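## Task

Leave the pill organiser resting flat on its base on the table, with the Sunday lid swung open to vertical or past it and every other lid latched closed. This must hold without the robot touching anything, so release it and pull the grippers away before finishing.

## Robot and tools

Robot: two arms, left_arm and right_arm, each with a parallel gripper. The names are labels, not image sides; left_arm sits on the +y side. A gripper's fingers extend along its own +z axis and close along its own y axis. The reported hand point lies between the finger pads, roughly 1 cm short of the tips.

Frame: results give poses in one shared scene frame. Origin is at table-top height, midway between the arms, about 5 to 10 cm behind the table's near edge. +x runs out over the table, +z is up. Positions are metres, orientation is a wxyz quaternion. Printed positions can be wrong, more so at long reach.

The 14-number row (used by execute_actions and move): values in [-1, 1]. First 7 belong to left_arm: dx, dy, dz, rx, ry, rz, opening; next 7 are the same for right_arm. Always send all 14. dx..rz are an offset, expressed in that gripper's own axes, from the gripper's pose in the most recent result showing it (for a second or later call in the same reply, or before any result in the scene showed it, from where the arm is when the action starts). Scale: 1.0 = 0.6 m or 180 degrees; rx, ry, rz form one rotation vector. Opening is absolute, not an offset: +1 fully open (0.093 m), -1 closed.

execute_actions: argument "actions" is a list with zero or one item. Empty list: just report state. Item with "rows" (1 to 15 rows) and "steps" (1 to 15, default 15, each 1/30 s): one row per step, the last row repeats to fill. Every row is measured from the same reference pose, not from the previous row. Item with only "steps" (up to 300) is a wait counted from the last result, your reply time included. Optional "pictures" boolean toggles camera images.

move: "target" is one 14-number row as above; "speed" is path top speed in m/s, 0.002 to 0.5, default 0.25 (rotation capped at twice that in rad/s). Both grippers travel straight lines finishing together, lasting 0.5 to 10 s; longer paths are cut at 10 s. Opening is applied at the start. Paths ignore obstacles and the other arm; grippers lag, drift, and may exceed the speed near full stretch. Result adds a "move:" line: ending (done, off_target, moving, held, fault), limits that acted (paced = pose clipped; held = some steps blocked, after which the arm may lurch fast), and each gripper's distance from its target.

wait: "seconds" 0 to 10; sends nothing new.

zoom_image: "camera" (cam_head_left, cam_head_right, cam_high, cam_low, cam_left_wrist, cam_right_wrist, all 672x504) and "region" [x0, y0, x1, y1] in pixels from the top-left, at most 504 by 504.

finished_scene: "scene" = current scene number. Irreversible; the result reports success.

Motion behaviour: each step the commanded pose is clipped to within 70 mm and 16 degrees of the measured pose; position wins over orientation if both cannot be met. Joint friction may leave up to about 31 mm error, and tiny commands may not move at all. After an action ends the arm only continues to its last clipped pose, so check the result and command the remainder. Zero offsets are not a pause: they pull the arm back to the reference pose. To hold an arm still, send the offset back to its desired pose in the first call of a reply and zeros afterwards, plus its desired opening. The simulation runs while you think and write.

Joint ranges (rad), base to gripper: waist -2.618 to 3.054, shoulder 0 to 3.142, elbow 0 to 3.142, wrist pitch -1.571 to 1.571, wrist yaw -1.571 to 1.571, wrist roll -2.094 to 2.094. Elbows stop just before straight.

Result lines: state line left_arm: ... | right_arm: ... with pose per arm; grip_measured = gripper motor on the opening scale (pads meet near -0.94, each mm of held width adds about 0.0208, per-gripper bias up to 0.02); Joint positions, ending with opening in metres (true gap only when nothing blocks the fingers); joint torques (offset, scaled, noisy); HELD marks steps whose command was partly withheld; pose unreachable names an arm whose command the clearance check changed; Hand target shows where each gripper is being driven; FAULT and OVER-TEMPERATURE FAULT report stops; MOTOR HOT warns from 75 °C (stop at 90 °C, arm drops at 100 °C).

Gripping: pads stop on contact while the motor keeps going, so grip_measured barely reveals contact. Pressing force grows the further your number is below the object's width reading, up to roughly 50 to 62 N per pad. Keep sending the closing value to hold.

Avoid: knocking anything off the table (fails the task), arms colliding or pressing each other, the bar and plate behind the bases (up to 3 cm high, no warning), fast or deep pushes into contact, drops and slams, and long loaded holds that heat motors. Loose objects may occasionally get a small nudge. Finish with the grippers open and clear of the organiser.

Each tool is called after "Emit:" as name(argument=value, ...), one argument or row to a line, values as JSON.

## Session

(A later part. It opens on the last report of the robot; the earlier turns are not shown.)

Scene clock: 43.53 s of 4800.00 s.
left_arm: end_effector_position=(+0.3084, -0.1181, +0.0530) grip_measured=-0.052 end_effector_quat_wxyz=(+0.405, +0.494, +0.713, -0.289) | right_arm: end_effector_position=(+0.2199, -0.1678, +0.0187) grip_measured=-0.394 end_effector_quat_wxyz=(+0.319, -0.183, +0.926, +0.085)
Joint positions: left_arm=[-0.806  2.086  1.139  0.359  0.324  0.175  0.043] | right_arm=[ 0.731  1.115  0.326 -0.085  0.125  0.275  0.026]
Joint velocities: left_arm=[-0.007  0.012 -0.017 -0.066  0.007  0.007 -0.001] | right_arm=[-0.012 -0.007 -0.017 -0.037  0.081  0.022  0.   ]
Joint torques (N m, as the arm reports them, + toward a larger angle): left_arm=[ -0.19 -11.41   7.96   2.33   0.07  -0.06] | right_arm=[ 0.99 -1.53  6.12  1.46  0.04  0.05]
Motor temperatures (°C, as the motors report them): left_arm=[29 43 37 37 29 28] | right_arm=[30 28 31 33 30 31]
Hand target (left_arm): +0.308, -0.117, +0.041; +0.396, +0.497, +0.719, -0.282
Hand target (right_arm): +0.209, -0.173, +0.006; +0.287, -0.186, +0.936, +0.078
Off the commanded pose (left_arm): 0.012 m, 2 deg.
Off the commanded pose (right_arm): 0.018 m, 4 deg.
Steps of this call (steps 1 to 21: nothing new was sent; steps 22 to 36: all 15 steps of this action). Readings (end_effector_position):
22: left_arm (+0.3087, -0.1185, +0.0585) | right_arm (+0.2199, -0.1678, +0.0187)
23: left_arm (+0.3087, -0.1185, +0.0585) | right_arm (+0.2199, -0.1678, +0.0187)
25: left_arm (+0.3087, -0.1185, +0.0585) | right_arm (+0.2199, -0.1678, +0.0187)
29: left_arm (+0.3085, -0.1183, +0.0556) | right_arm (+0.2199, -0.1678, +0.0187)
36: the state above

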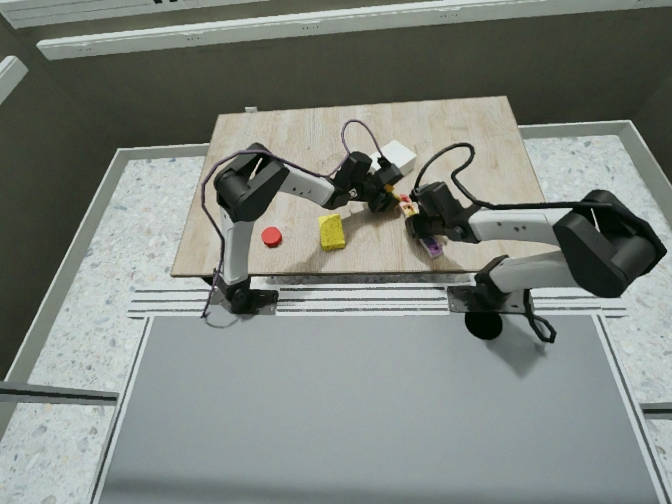

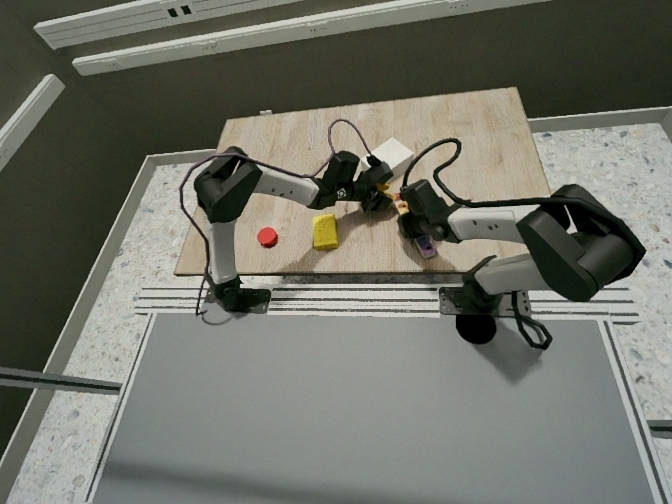

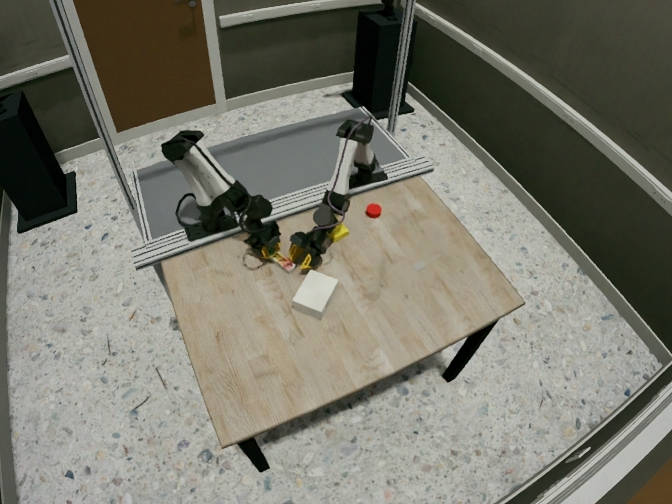

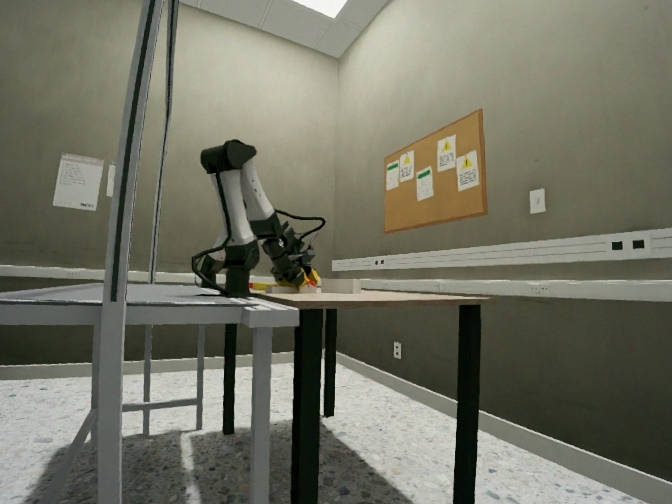

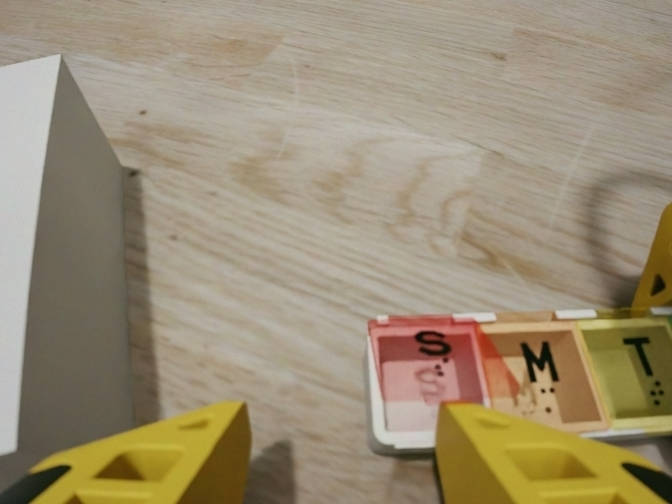

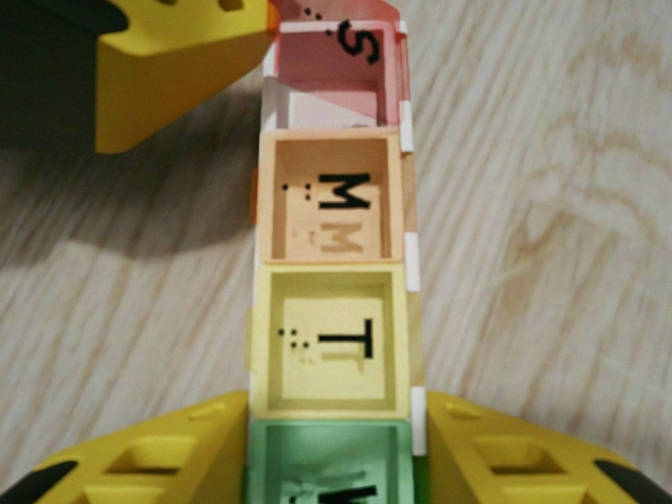

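Emit:
execute_actions(
  actions=[
    {"rows":[[0.012,-0.002,0.011,0,0.005,0,-0.05,0.03,0,0.005,0,0.022,0,-0.44],[0.009,-0.004,0.013,0,0.005,0,-0.05,0.03,0,0.005,0,0.022,0,-0.44],[0.006,-0.005,0.015,0,0.005,0,-0.05,0.03,0,0.005,0,0.022,0,-0.44],[0.003,-0.005,0.017,0,0.005,0,-0.05,0.03,0,0.005,0,0.022,0,-0.44],[0,-0.005,0.02,0,0.005,0,-0.05,0.03,0,0.005,0,0.022,0,-0.44],[-0.003,-0.005,0.023,0,0.005,0,-0.05,0.03,0,0.005,0,0.022,0,-0.44],[-0.006,-0.005,0.026,0,0.005,0,-0.05,0.03,0,0.005,0,0.022,0,-0.44],[-0.009,-0.005,0.029,0,0.005,0,-0.05,0.03,0,0.005,0,0.022,0,-0.44],[-0.011,-0.005,0.032,0,0.005,0,-0.05,0.03,0,0.005,0,0.022,0,-0.44],[-0.013,-0.005,0.035,0,0.005,0,-0.05,0.03,0,0.005,0,0.022,0,-0.44],[-0.015,-0.005,0.038,0,0.005,0,-0.05,0.03,0,0.005,0,0.022,0,-0.44]]},
  ],
)

Scene clock: 45.53 s of 4800.00 s.
left_arm: end_effector_position=(+0.3165, -0.1402, +0.0644) grip_measured=-0.052 end_effector_quat_wxyz=(+0.419, +0.495, +0.703, -0.292) | right_arm: end_effector_position=(+0.2199, -0.1678, +0.0187) grip_measured=-0.394 end_effector_quat_wxyz=(+0.319, -0.183, +0.926, +0.085)
Joint positions: left_arm=[-0.825  2.131  1.236  0.341  0.312  0.171  0.043] | right_arm=[ 0.731  1.115  0.326 -0.085  0.125  0.275  0.026]
Joint velocities: left_arm=[-0.012  0.017  0.022 -0.066  0.066 -0.007 -0.001] | right_arm=[-0.007 -0.017 -0.002 -0.007 -0.066  0.022 -0.   ]
Joint torques (N m, as the arm reports them, + toward a larger angle): left_arm=[ -0.74 -11.8    9.06   2.15  -0.01  -0.18] | right_arm=[ 1.03 -1.3   6.27  1.56  0.03  0.08]
Motor temperatures (°C, as the motors report them): left_arm=[29 43 37 37 29 28] | right_arm=[30 28 31 33 30 31]
Hand target (left_arm): +0.314, -0.141, +0.049; +0.400, +0.496, +0.716, -0.285
Hand target (right_arm): +0.209, -0.173, +0.006; +0.287, -0.185, +0.937, +0.078
Off the commanded pose (left_arm): 0.015 m, 3 deg.
Off the commanded pose (right_arm): 0.018 m, 4 deg.
Steps of this call (steps 1 to 45: nothing new was sent; steps 46 to 60: all 15 steps of this action). Readings (end_effector_position):
46: left_arm (+0.3084, -0.1181, +0.0530) | right_arm (+0.2199, -0.1678, +0.0187)
47: left_arm (+0.3084, -0.1181, +0.0530) | right_arm (+0.2199, -0.1678, +0.0187)
49: left_arm (+0.3088, -0.1184, +0.0531) | right_arm (+0.2199, -0.1678, +0.0187)
53: left_arm (+0.3132, -0.1266, +0.0568) | right_arm (+0.2199, -0.1678, +0.0187)
60: the state above

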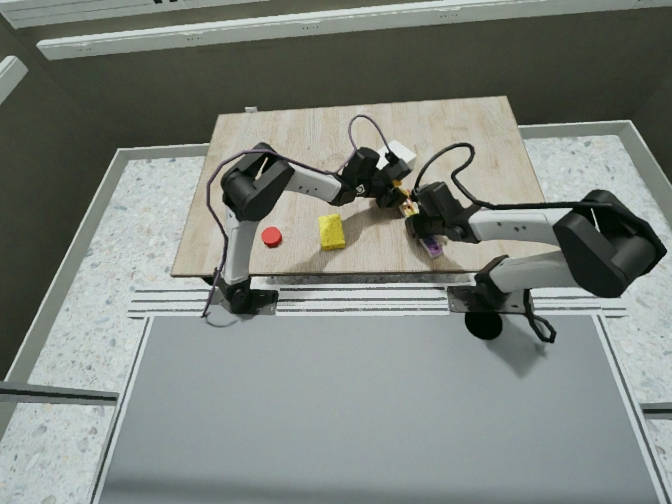

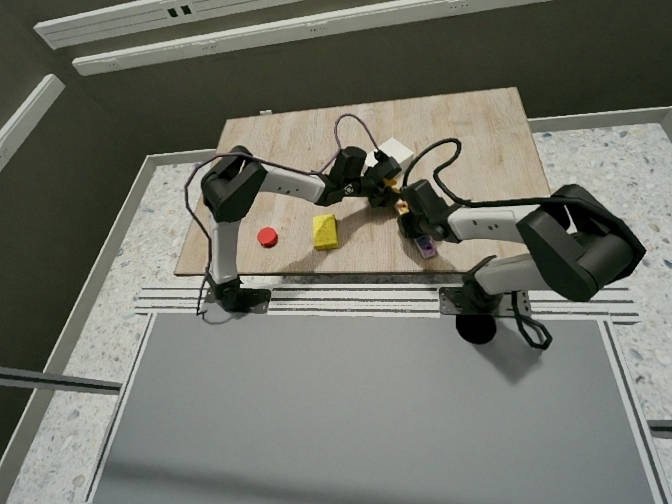

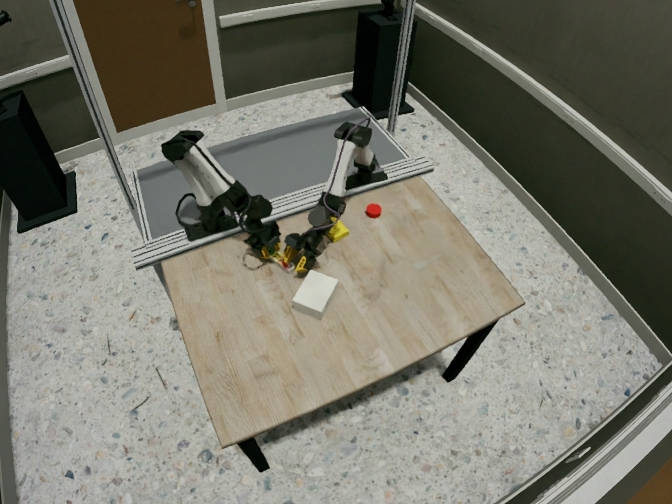

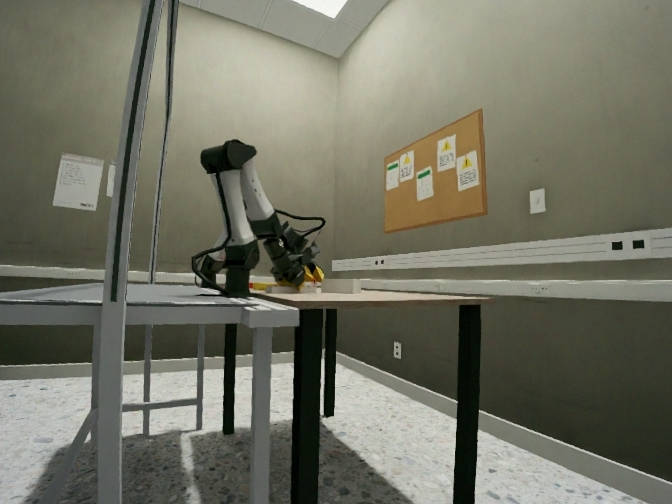

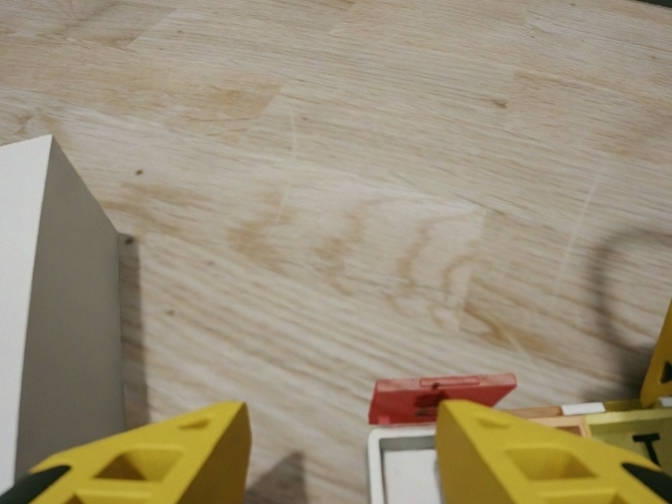

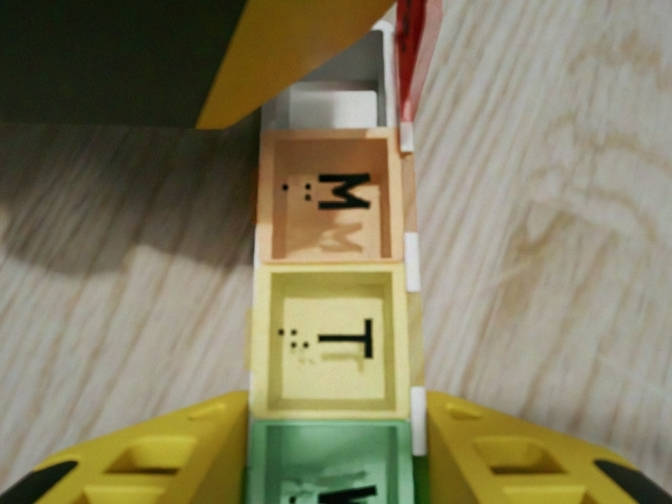

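Emit:
execute_actions(
  actions=[
    {"rows":[[0.024,0,0.014,0,0.014,0,-0.05,0.03,0,0.005,0,0.022,0,-0.44],[0.025,0,0.017,0,0.014,0,-0.05,0.03,0,0.005,0,0.022,0,-0.44],[0.025,0,0.02,0,0.014,0,-0.05,0.03,0,0.005,0,0.022,0,-0.44],[0.024,0,0.023,0,0.014,0,-0.05,0.03,0,0.005,0,0.022,0,-0.44],[0.023,0,0.026,0,0.014,0,-0.05,0.03,0,0.005,0,0.022,0,-0.44],[0.021,0,0.029,0,0.014,0,-0.05,0.03,0,0.005,0,0.022,0,-0.44],[0.02,0,0.032,0,0.014,0,-0.05,0.03,0,0.005,0,0.022,0,-0.44],[0.018,0,0.035,0,0.014,0,-0.05,0.03,0,0.005,0,0.022,0,-0.44],[0.016,0,0.038,0,0.014,0,-0.05,0.03,0,0.005,0,0.022,0,-0.44]]},
  ],
)

Scene clock: 48.73 s of 4800.00 s.
left_arm: end_effector_position=(+0.3236, -0.1490, +0.0544) grip_measured=-0.052 end_effector_quat_wxyz=(+0.410, +0.497, +0.708, -0.288) | right_arm: end_effector_position=(+0.2208, -0.1691, +0.0189) grip_measured=-0.394 end_effector_quat_wxyz=(+0.320, -0.176, +0.927, +0.083)
Joint positions: left_arm=[-0.827  2.186  1.303  0.307  0.307  0.173  0.043] | right_arm=[ 0.731  1.115  0.326 -0.085  0.134  0.287  0.026]
Joint velocities: left_arm=[ 0.007 -0.007  0.027 -0.081  0.007 -0.007  0.001] | right_arm=[-0.002 -0.002 -0.012  0.022  0.007  0.007 -0.   ]
Joint torques (N m, as the arm reports them, + toward a larger angle): left_arm=[ -1.   -12.06   9.6    2.25  -0.02  -0.17] | right_arm=[ 0.97 -1.47  6.3   1.49 -0.09  0.04]
Motor temperatures (°C, as the motors report them): left_arm=[29 43 37 37 29 28] | right_arm=[30 28 31 33 30 31]
Hand target (left_arm): +0.322, -0.154, +0.045; +0.403, +0.501, +0.712, -0.282
Hand target (right_arm): +0.209, -0.173, +0.006; +0.287, -0.185, +0.937, +0.079
Off the commanded pose (left_arm): 0.011 m, 1 deg.
Off the commanded pose (right_arm): 0.019 m, 4 deg.
Steps of this call (steps 1 to 81: nothing new was sent; steps 82 to 96: all 15 steps of this action). Readings (end_effector_position):
82: left_arm (+0.3161, -0.1390, +0.0623) | right_arm (+0.2199, -0.1678, +0.0187)
83: left_arm (+0.3161, -0.1391, +0.0616) | right_arm (+0.2199, -0.1678, +0.0187)
85: left_arm (+0.3172, -0.1403, +0.0598) | right_arm (+0.2199, -0.1678, +0.0187)
89: left_arm (+0.3217, -0.1452, +0.0549) | right_arm (+0.2199, -0.1678, +0.0187)
96: the state above

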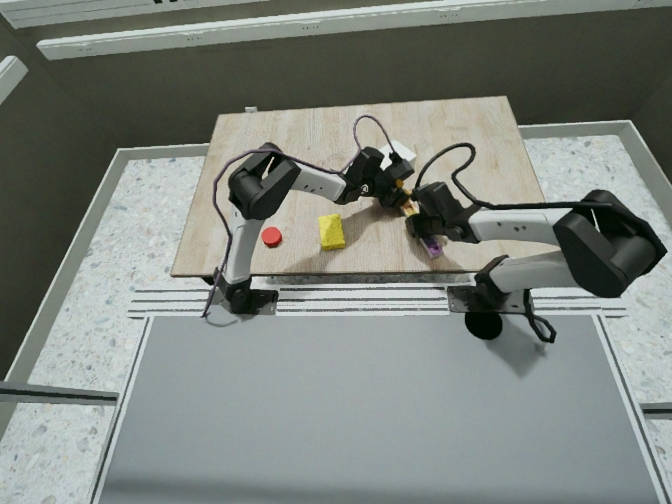

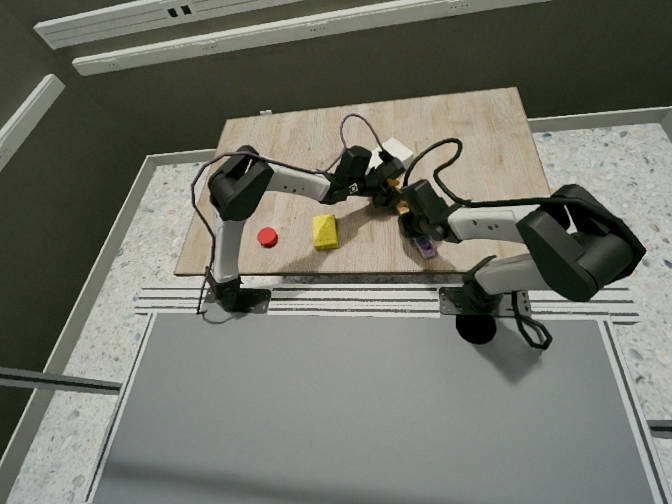

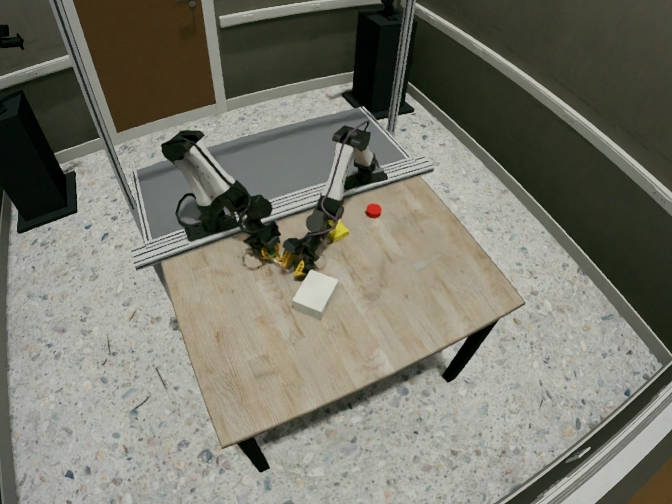

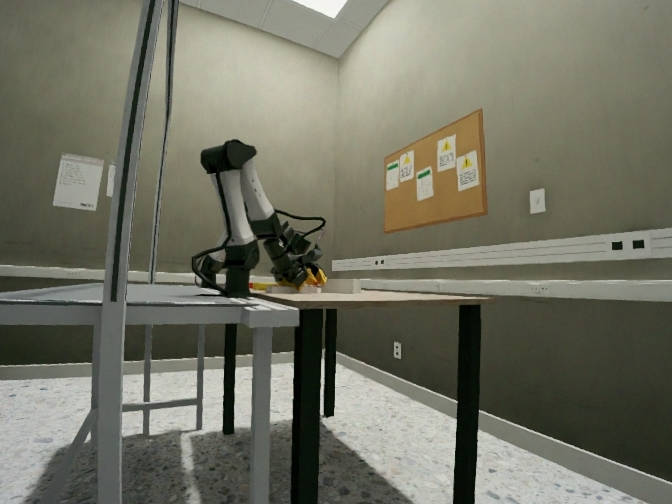

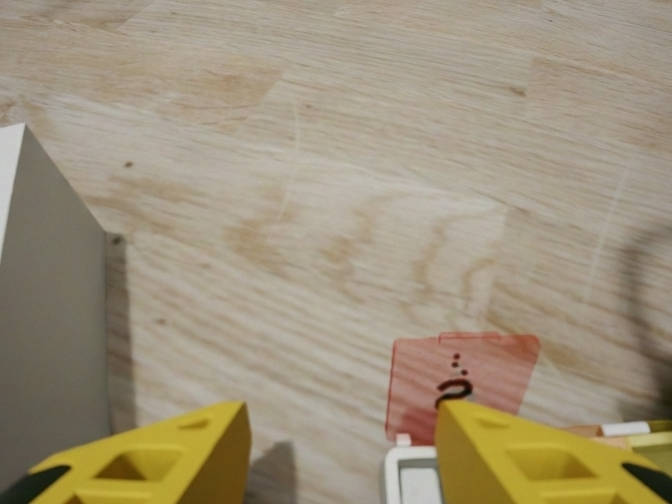

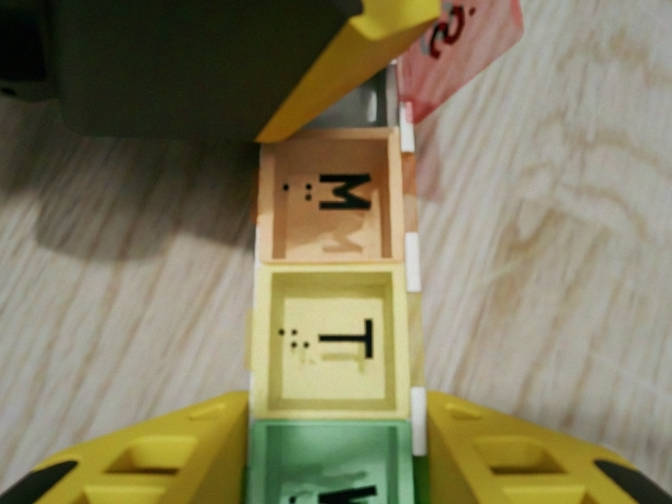

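Lid is at its stop. Retreat left, release right.

Emit:
move(
  target=[-0.02,0.01,-0.13,0,0,0,-0.05,0,0,0,0,0,0,-0.44],
  speed=0.15,
)

Emit:
execute_actions(
  actions=[
    {"rows":[[0,0,0,0,0,0,-0.05,0,0,0,0,0,0,-0.3],[0,0,0,0,0,0,-0.05,0,0,0,0,0,0,-0.25],[0,0,0,0,0,0,-0.05,0,0,0,0,0,0,-0.2],[0,0,0,0,0,0,-0.05,0,0,0,0,0,0,-0.15],[0,0,0,0,0,0,-0.05,0,0,0,0,0,0,0],[0,0,0,0,0,0,-0.05,0,0,0,0,0,0,0.5]],"steps":12},
  ],
  pictures=false,
)

Emit:
move(
  target=[0,0,-0.2,0,0.05,0,-0.05,-0.12,0,-0.21,0,0.08,0,0.5],
  speed=0.2,
)

Scene clock: 50.97 s of 4800.00 s.
left_arm: end_effector_position=(+0.3101, -0.0981, +0.1174) grip_measured=-0.052 end_effector_quat_wxyz=(+0.429, +0.494, +0.697, -0.292) | right_arm: end_effector_position=(+0.2212, -0.1691, +0.0192) grip_measured=-0.394 end_effector_quat_wxyz=(+0.322, -0.175, +0.927, +0.083)
Joint positions: left_arm=[-0.768  1.906  1.131  0.233  0.355  0.206  0.043] | right_arm=[ 0.731  1.115  0.326 -0.083  0.136  0.287  0.026]
Joint velocities: left_arm=[ 0.002 -0.002 -0.002 -0.051  0.022 -0.051 -0.001] | right_arm=[ 0.002  0.002  0.002  0.007 -0.007 -0.037  0.   ]
Joint torques (N m, as the arm reports them, + toward a larger angle): left_arm=[  0.41 -12.45   6.37   2.15   0.26  -0.08] | right_arm=[ 0.7  -3.1   6.85  1.99  0.19 -0.03]
Motor temperatures (°C, as the motors report them): left_arm=[29 44 38 37 29 28] | right_arm=[30 28 31 34 30 31]
Hand target (left_arm): +0.307, -0.089, +0.104; +0.411, +0.497, +0.708, -0.288
Hand target (right_arm): +0.221, -0.169, +0.019; +0.320, -0.176, +0.927, +0.083
Off the commanded pose (left_arm): 0.017 m, 3 deg.
Off the commanded pose (right_arm): 0.001 m, 0 deg.
move: off_target (left_arm)

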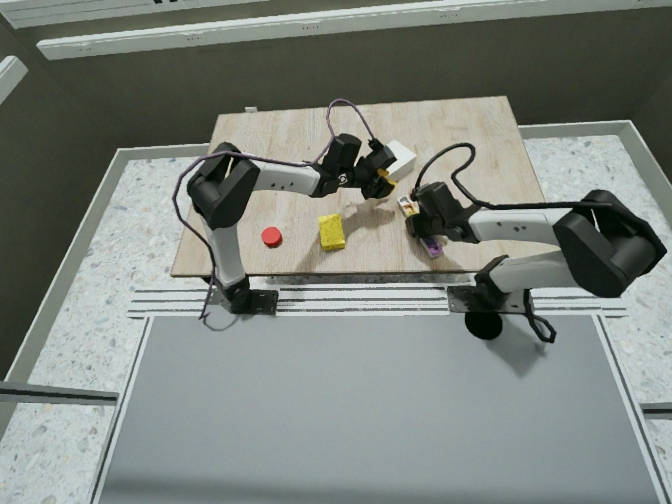

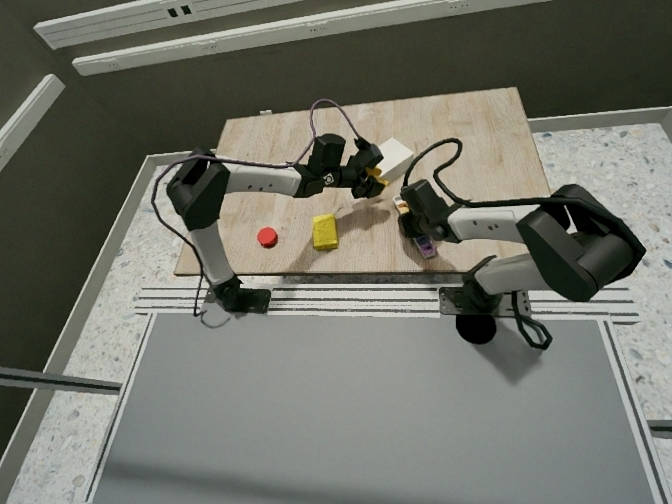

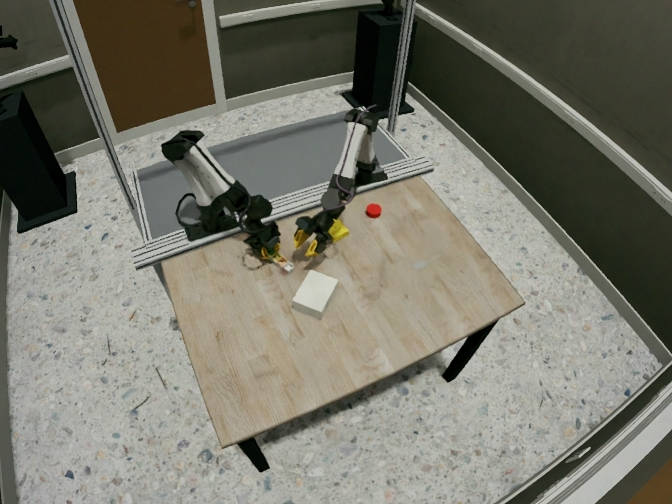

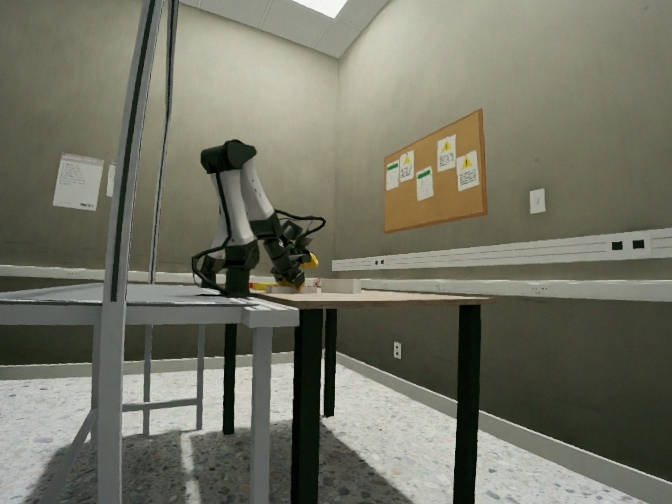

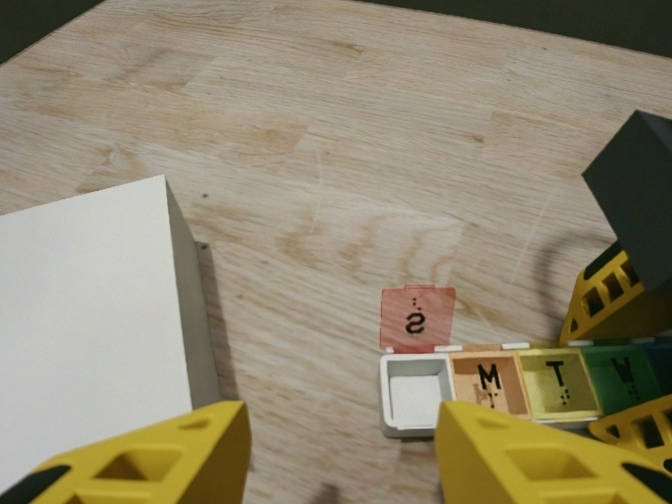

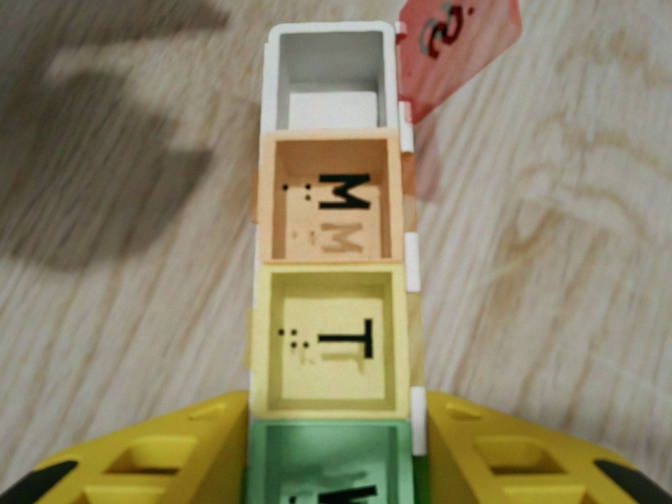

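Scene clock: 51.37 s of 4800.00 s.
left_arm: end_effector_position=(+0.3101, -0.0981, +0.1174) grip_measured=-0.052 end_effector_quat_wxyz=(+0.429, +0.494, +0.697, -0.292) | right_arm: end_effector_position=(+0.2214, -0.1688, +0.0194) grip_measured=+0.498 end_effector_quat_wxyz=(+0.322, -0.175, +0.927, +0.084)
Joint positions: left_arm=[-0.768  1.906  1.131  0.233  0.355  0.206  0.043] | right_arm=[ 0.731  1.115  0.326 -0.082  0.136  0.287  0.069]
Joint velocities: left_arm=[-0.002 -0.022 -0.002 -0.051  0.007  0.037 -0.001] | right_arm=[-0.017 -0.022 -0.007  0.007 -0.007  0.007  0.001]
Joint torques (N m, as the arm reports them, + toward a larger angle): left_arm=[ -0.09 -12.28   8.41   2.41   0.17  -0.21] | right_arm=[ 0.58 -3.28  6.61  1.97  0.18 -0.07]
Motor temperatures (°C, as the motors report them): left_arm=[29 44 38 37 29 28] | right_arm=[30 28 31 34 30 31]
Hand target (left_arm): +0.310, -0.098, +0.117; +0.429, +0.494, +0.697, -0.292
Hand target (right_arm): +0.221, -0.169, +0.019; +0.321, -0.175, +0.927, +0.083
Off the commanded pose (left_arm): 0.000 m, 0 deg.
Off the commanded pose (right_arm): 0.000 m, 0 deg.
Steps of this call (steps 1 to 12: all 12 steps of this action). Readings (end_effector_position):
1: left_arm (+0.3101, -0.0981, +0.1174) | right_arm (+0.2214, -0.1690, +0.0193)
2: left_arm (+0.3101, -0.0981, +0.1174) | right_arm (+0.2214, -0.1689, +0.0194)
4: left_arm (+0.3101, -0.0981, +0.1174) | right_arm (+0.2214, -0.1688, +0.0194)
8: left_arm (+0.3101, -0.0981, +0.1174) | right_arm (+0.2214, -0.1688, +0.0194)
12: the state above

Scene clock: 53.10 s of 4800.00 s.
left_arm: end_effector_position=(+0.2731, -0.0056, +0.1844) grip_measured=-0.052 end_effector_quat_wxyz=(+0.389, +0.515, +0.720, -0.254) | right_arm: end_effector_position=(+0.2003, -0.1805, +0.1660) grip_measured=+0.498 end_effector_quat_wxyz=(+0.216, -0.183, +0.957, +0.065)
Joint positions: left_arm=[-0.668  1.506  1.08  -0.265  0.396  0.33   0.043] | right_arm=[ 0.663  1.036  1.01  -1.057  0.035  0.251  0.069]
Joint velocities: left_arm=[-0.012  0.007 -0.007 -0.037 -0.051  0.037  0.   ] | right_arm=[-0.002  0.012 -0.017 -0.007 -0.037  0.022  0.   ]
Joint torques (N m, as the arm reports them, + toward a larger angle): left_arm=[ 0.52 -8.33  7.78  2.    0.32 -0.13] | right_arm=[-0.36 -1.34  7.39  1.45  0.04 -0.09]
Motor temperatures (°C, as the motors report them): left_arm=[29 44 38 37 29 28] | right_arm=[30 28 32 34 30 31]
Hand target (left_arm): +0.271, +0.001, +0.174; +0.373, +0.515, +0.729, -0.253
Hand target (right_arm): +0.200, -0.183, +0.163; +0.204, -0.183, +0.960, +0.060
Off the commanded pose (left_arm): 0.014 m, 2 deg.
Off the commanded pose (right_arm): 0.005 m, 2 deg.
move: off_target (left_arm)

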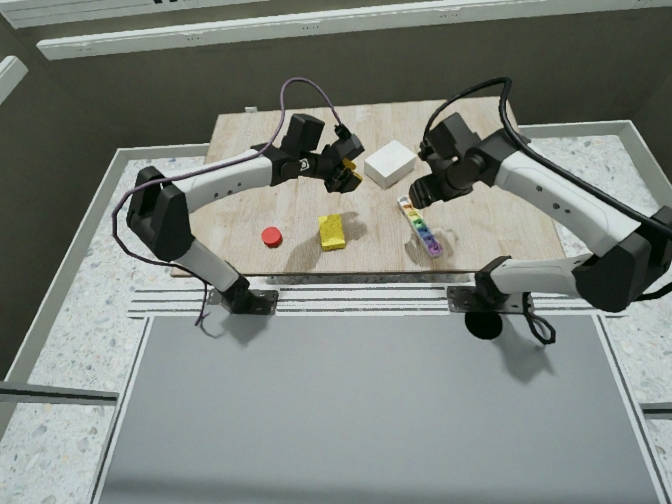

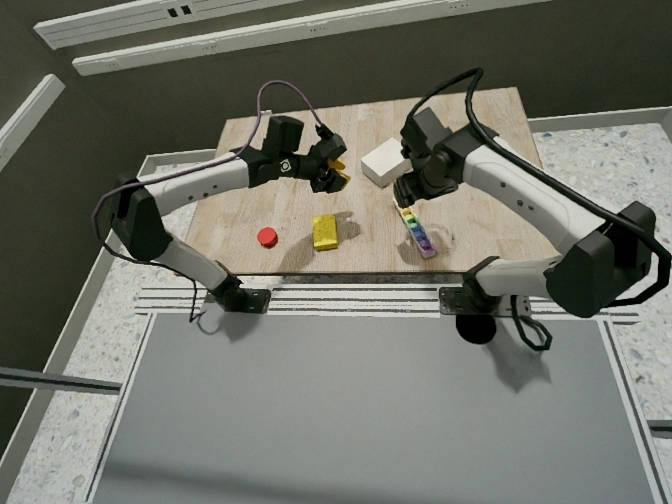

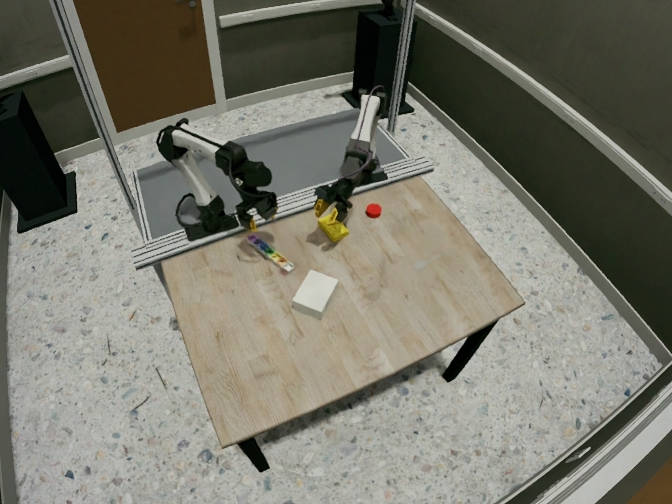

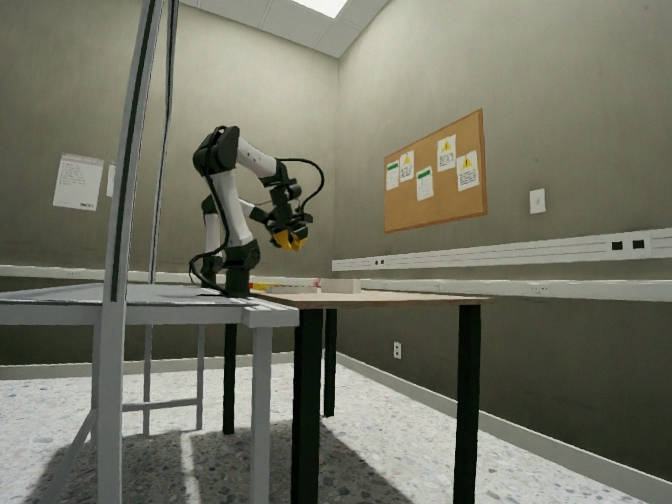

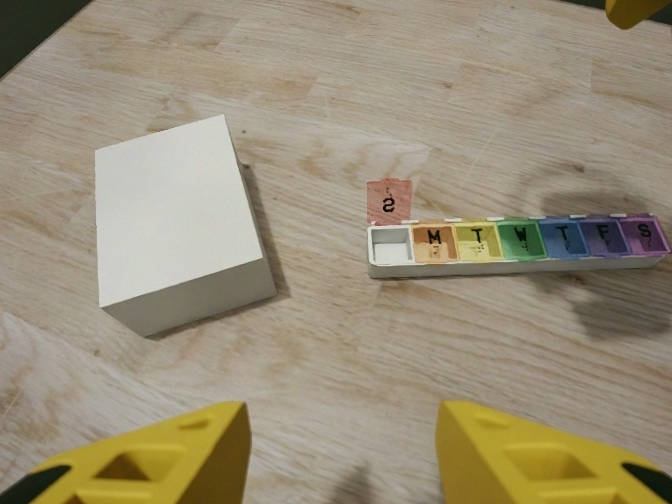

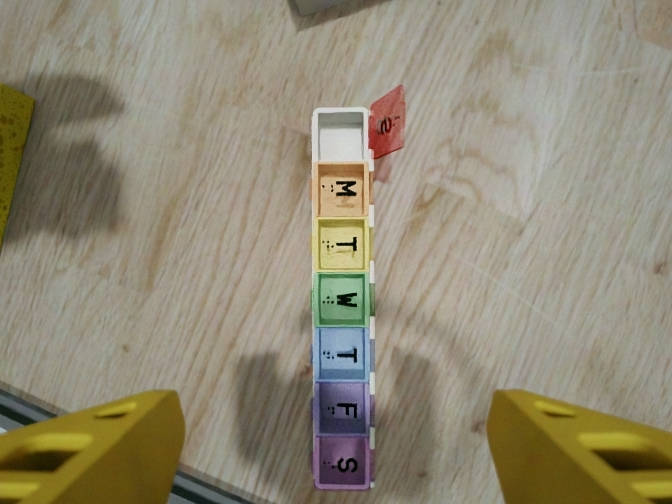

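Emit:
move(
  target=[0.12,-0.17,0.08,0,-0.06,0,1,0,-0.25,0,0,0,0,0.5],
)

Emit:
zoom_image(
  camera="cam_left_wrist",
  region=[200, 130, 620, 330],
)

Scene clock: 55.53 s of 4800.00 s.
left_arm: end_effector_position=(+0.1853, -0.0429, +0.1082) grip_measured=+1.000 end_effector_quat_wxyz=(+0.466, +0.486, +0.673, -0.306) | right_arm: end_effector_position=(+0.2557, -0.3121, +0.1607) grip_measured=+0.498 end_effector_quat_wxyz=(+0.222, -0.183, +0.955, +0.064)
Joint positions: left_arm=[-0.968  1.516  0.538  0.558  0.182  0.108  0.093] | right_arm=[-0.141  1.152  1.033 -1.06  -0.321 -0.481  0.069]
Joint velocities: left_arm=[ 0.007 -0.017  0.002  0.007  0.037 -0.081  0.   ] | right_arm=[-0.002  0.002  0.002 -0.051  0.066 -0.066 -0.   ]
Joint torques (N m, as the arm reports them, + toward a larger angle): left_arm=[-0.9  -5.    5.75  2.67 -0.12 -0.28] | right_arm=[-0.18 -1.91  8.22  1.24 -0.22 -0.17]
Motor temperatures (°C, as the motors report them): left_arm=[29 43 38 37 29 28] | right_arm=[30 28 32 34 30 31]
Hand target (left_arm): +0.180, -0.040, +0.094; +0.454, +0.489, +0.681, -0.301
Hand target (right_arm): +0.258, -0.315, +0.161; +0.217, -0.182, +0.957, +0.067
Off the commanded pose (left_arm): 0.016 m, 2 deg.
Off the commanded pose (right_arm): 0.007 m, 1 deg.
move: off_target (left_arm)

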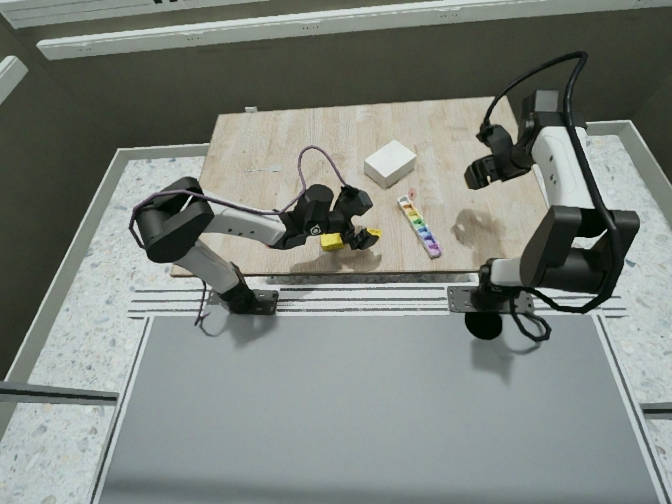

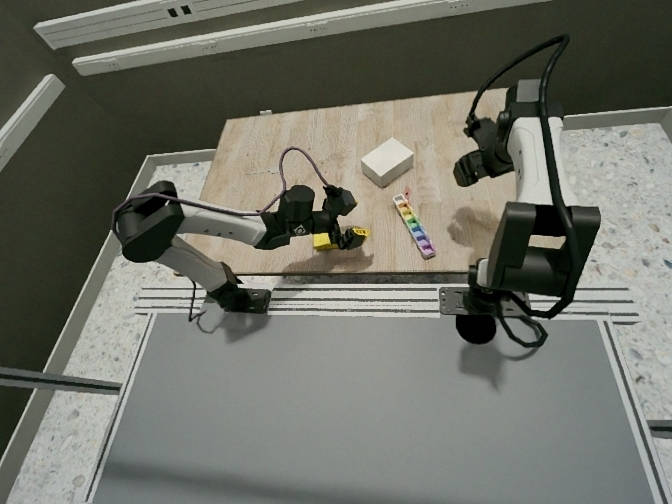

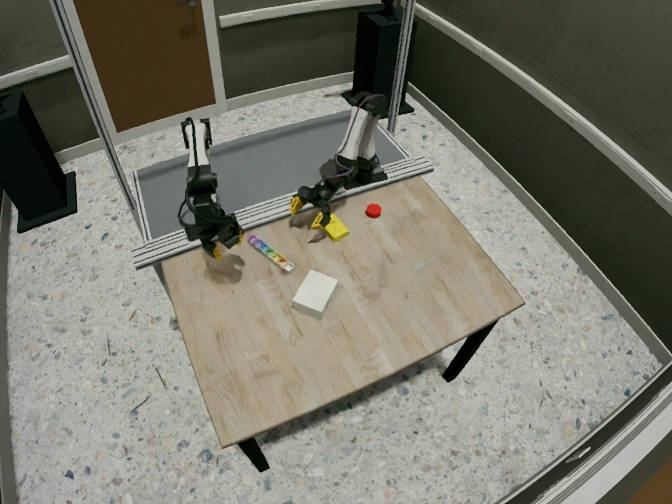

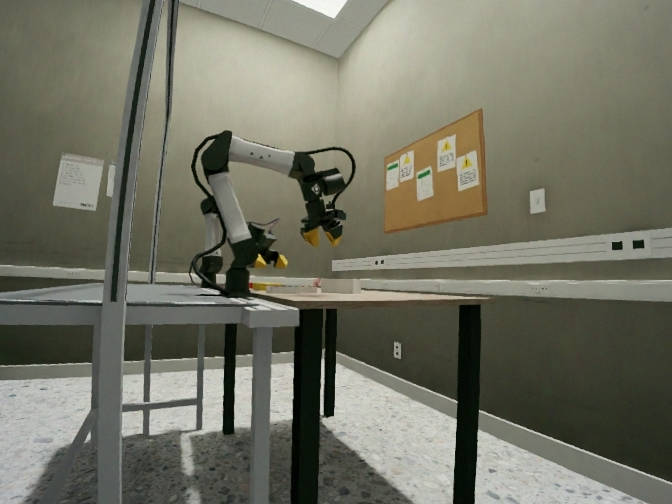

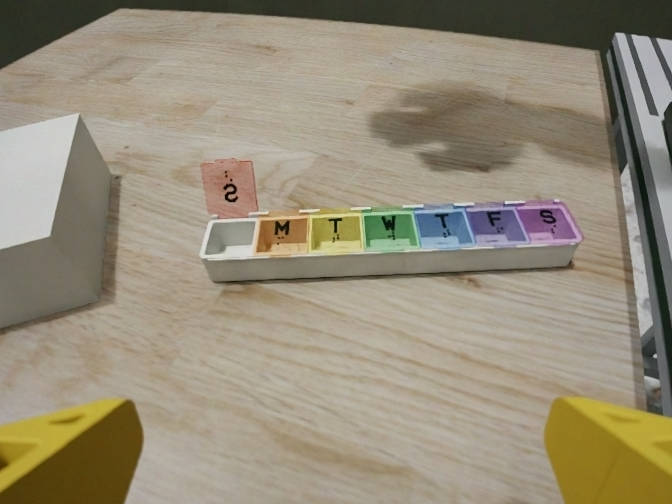

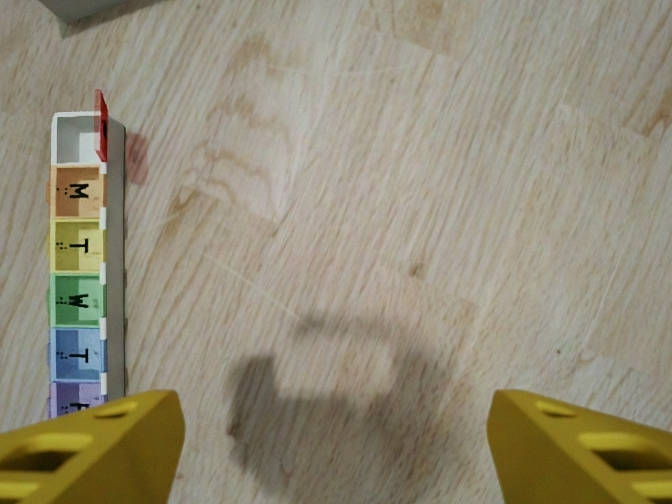

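Region (200, 130, 620, 330) of cam_left_wrist's 672x504 image, scaled by 1.200, with more detail than that image has; it fills the top 240 rows of this view, and the rest is white.

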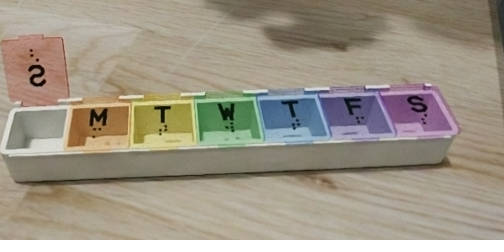

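Emit:
zoom_image(
  camera="cam_left_wrist",
  region=[250, 200, 430, 280],
)

Emit:
zoom_image(
  camera="cam_left_wrist",
  region=[410, 195, 590, 275],
)

Region (250, 200, 430, 280) of cam_left_wrist's 672x504 image, scaled by 2.800, with more detail than that image has.

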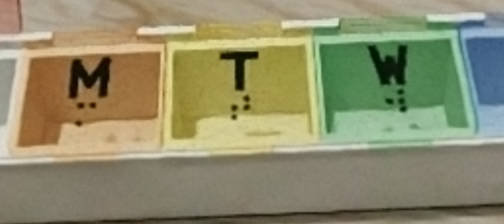

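Region (410, 195, 590, 275) of cam_left_wrist's 672x504 image, scaled by 2.800, with more detail than that image has.

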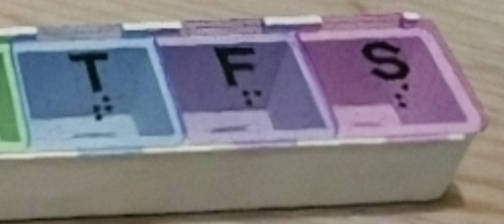

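All shut.

Emit:
finished_scene(
  scene=1,
)

The scene is finished: the task was done.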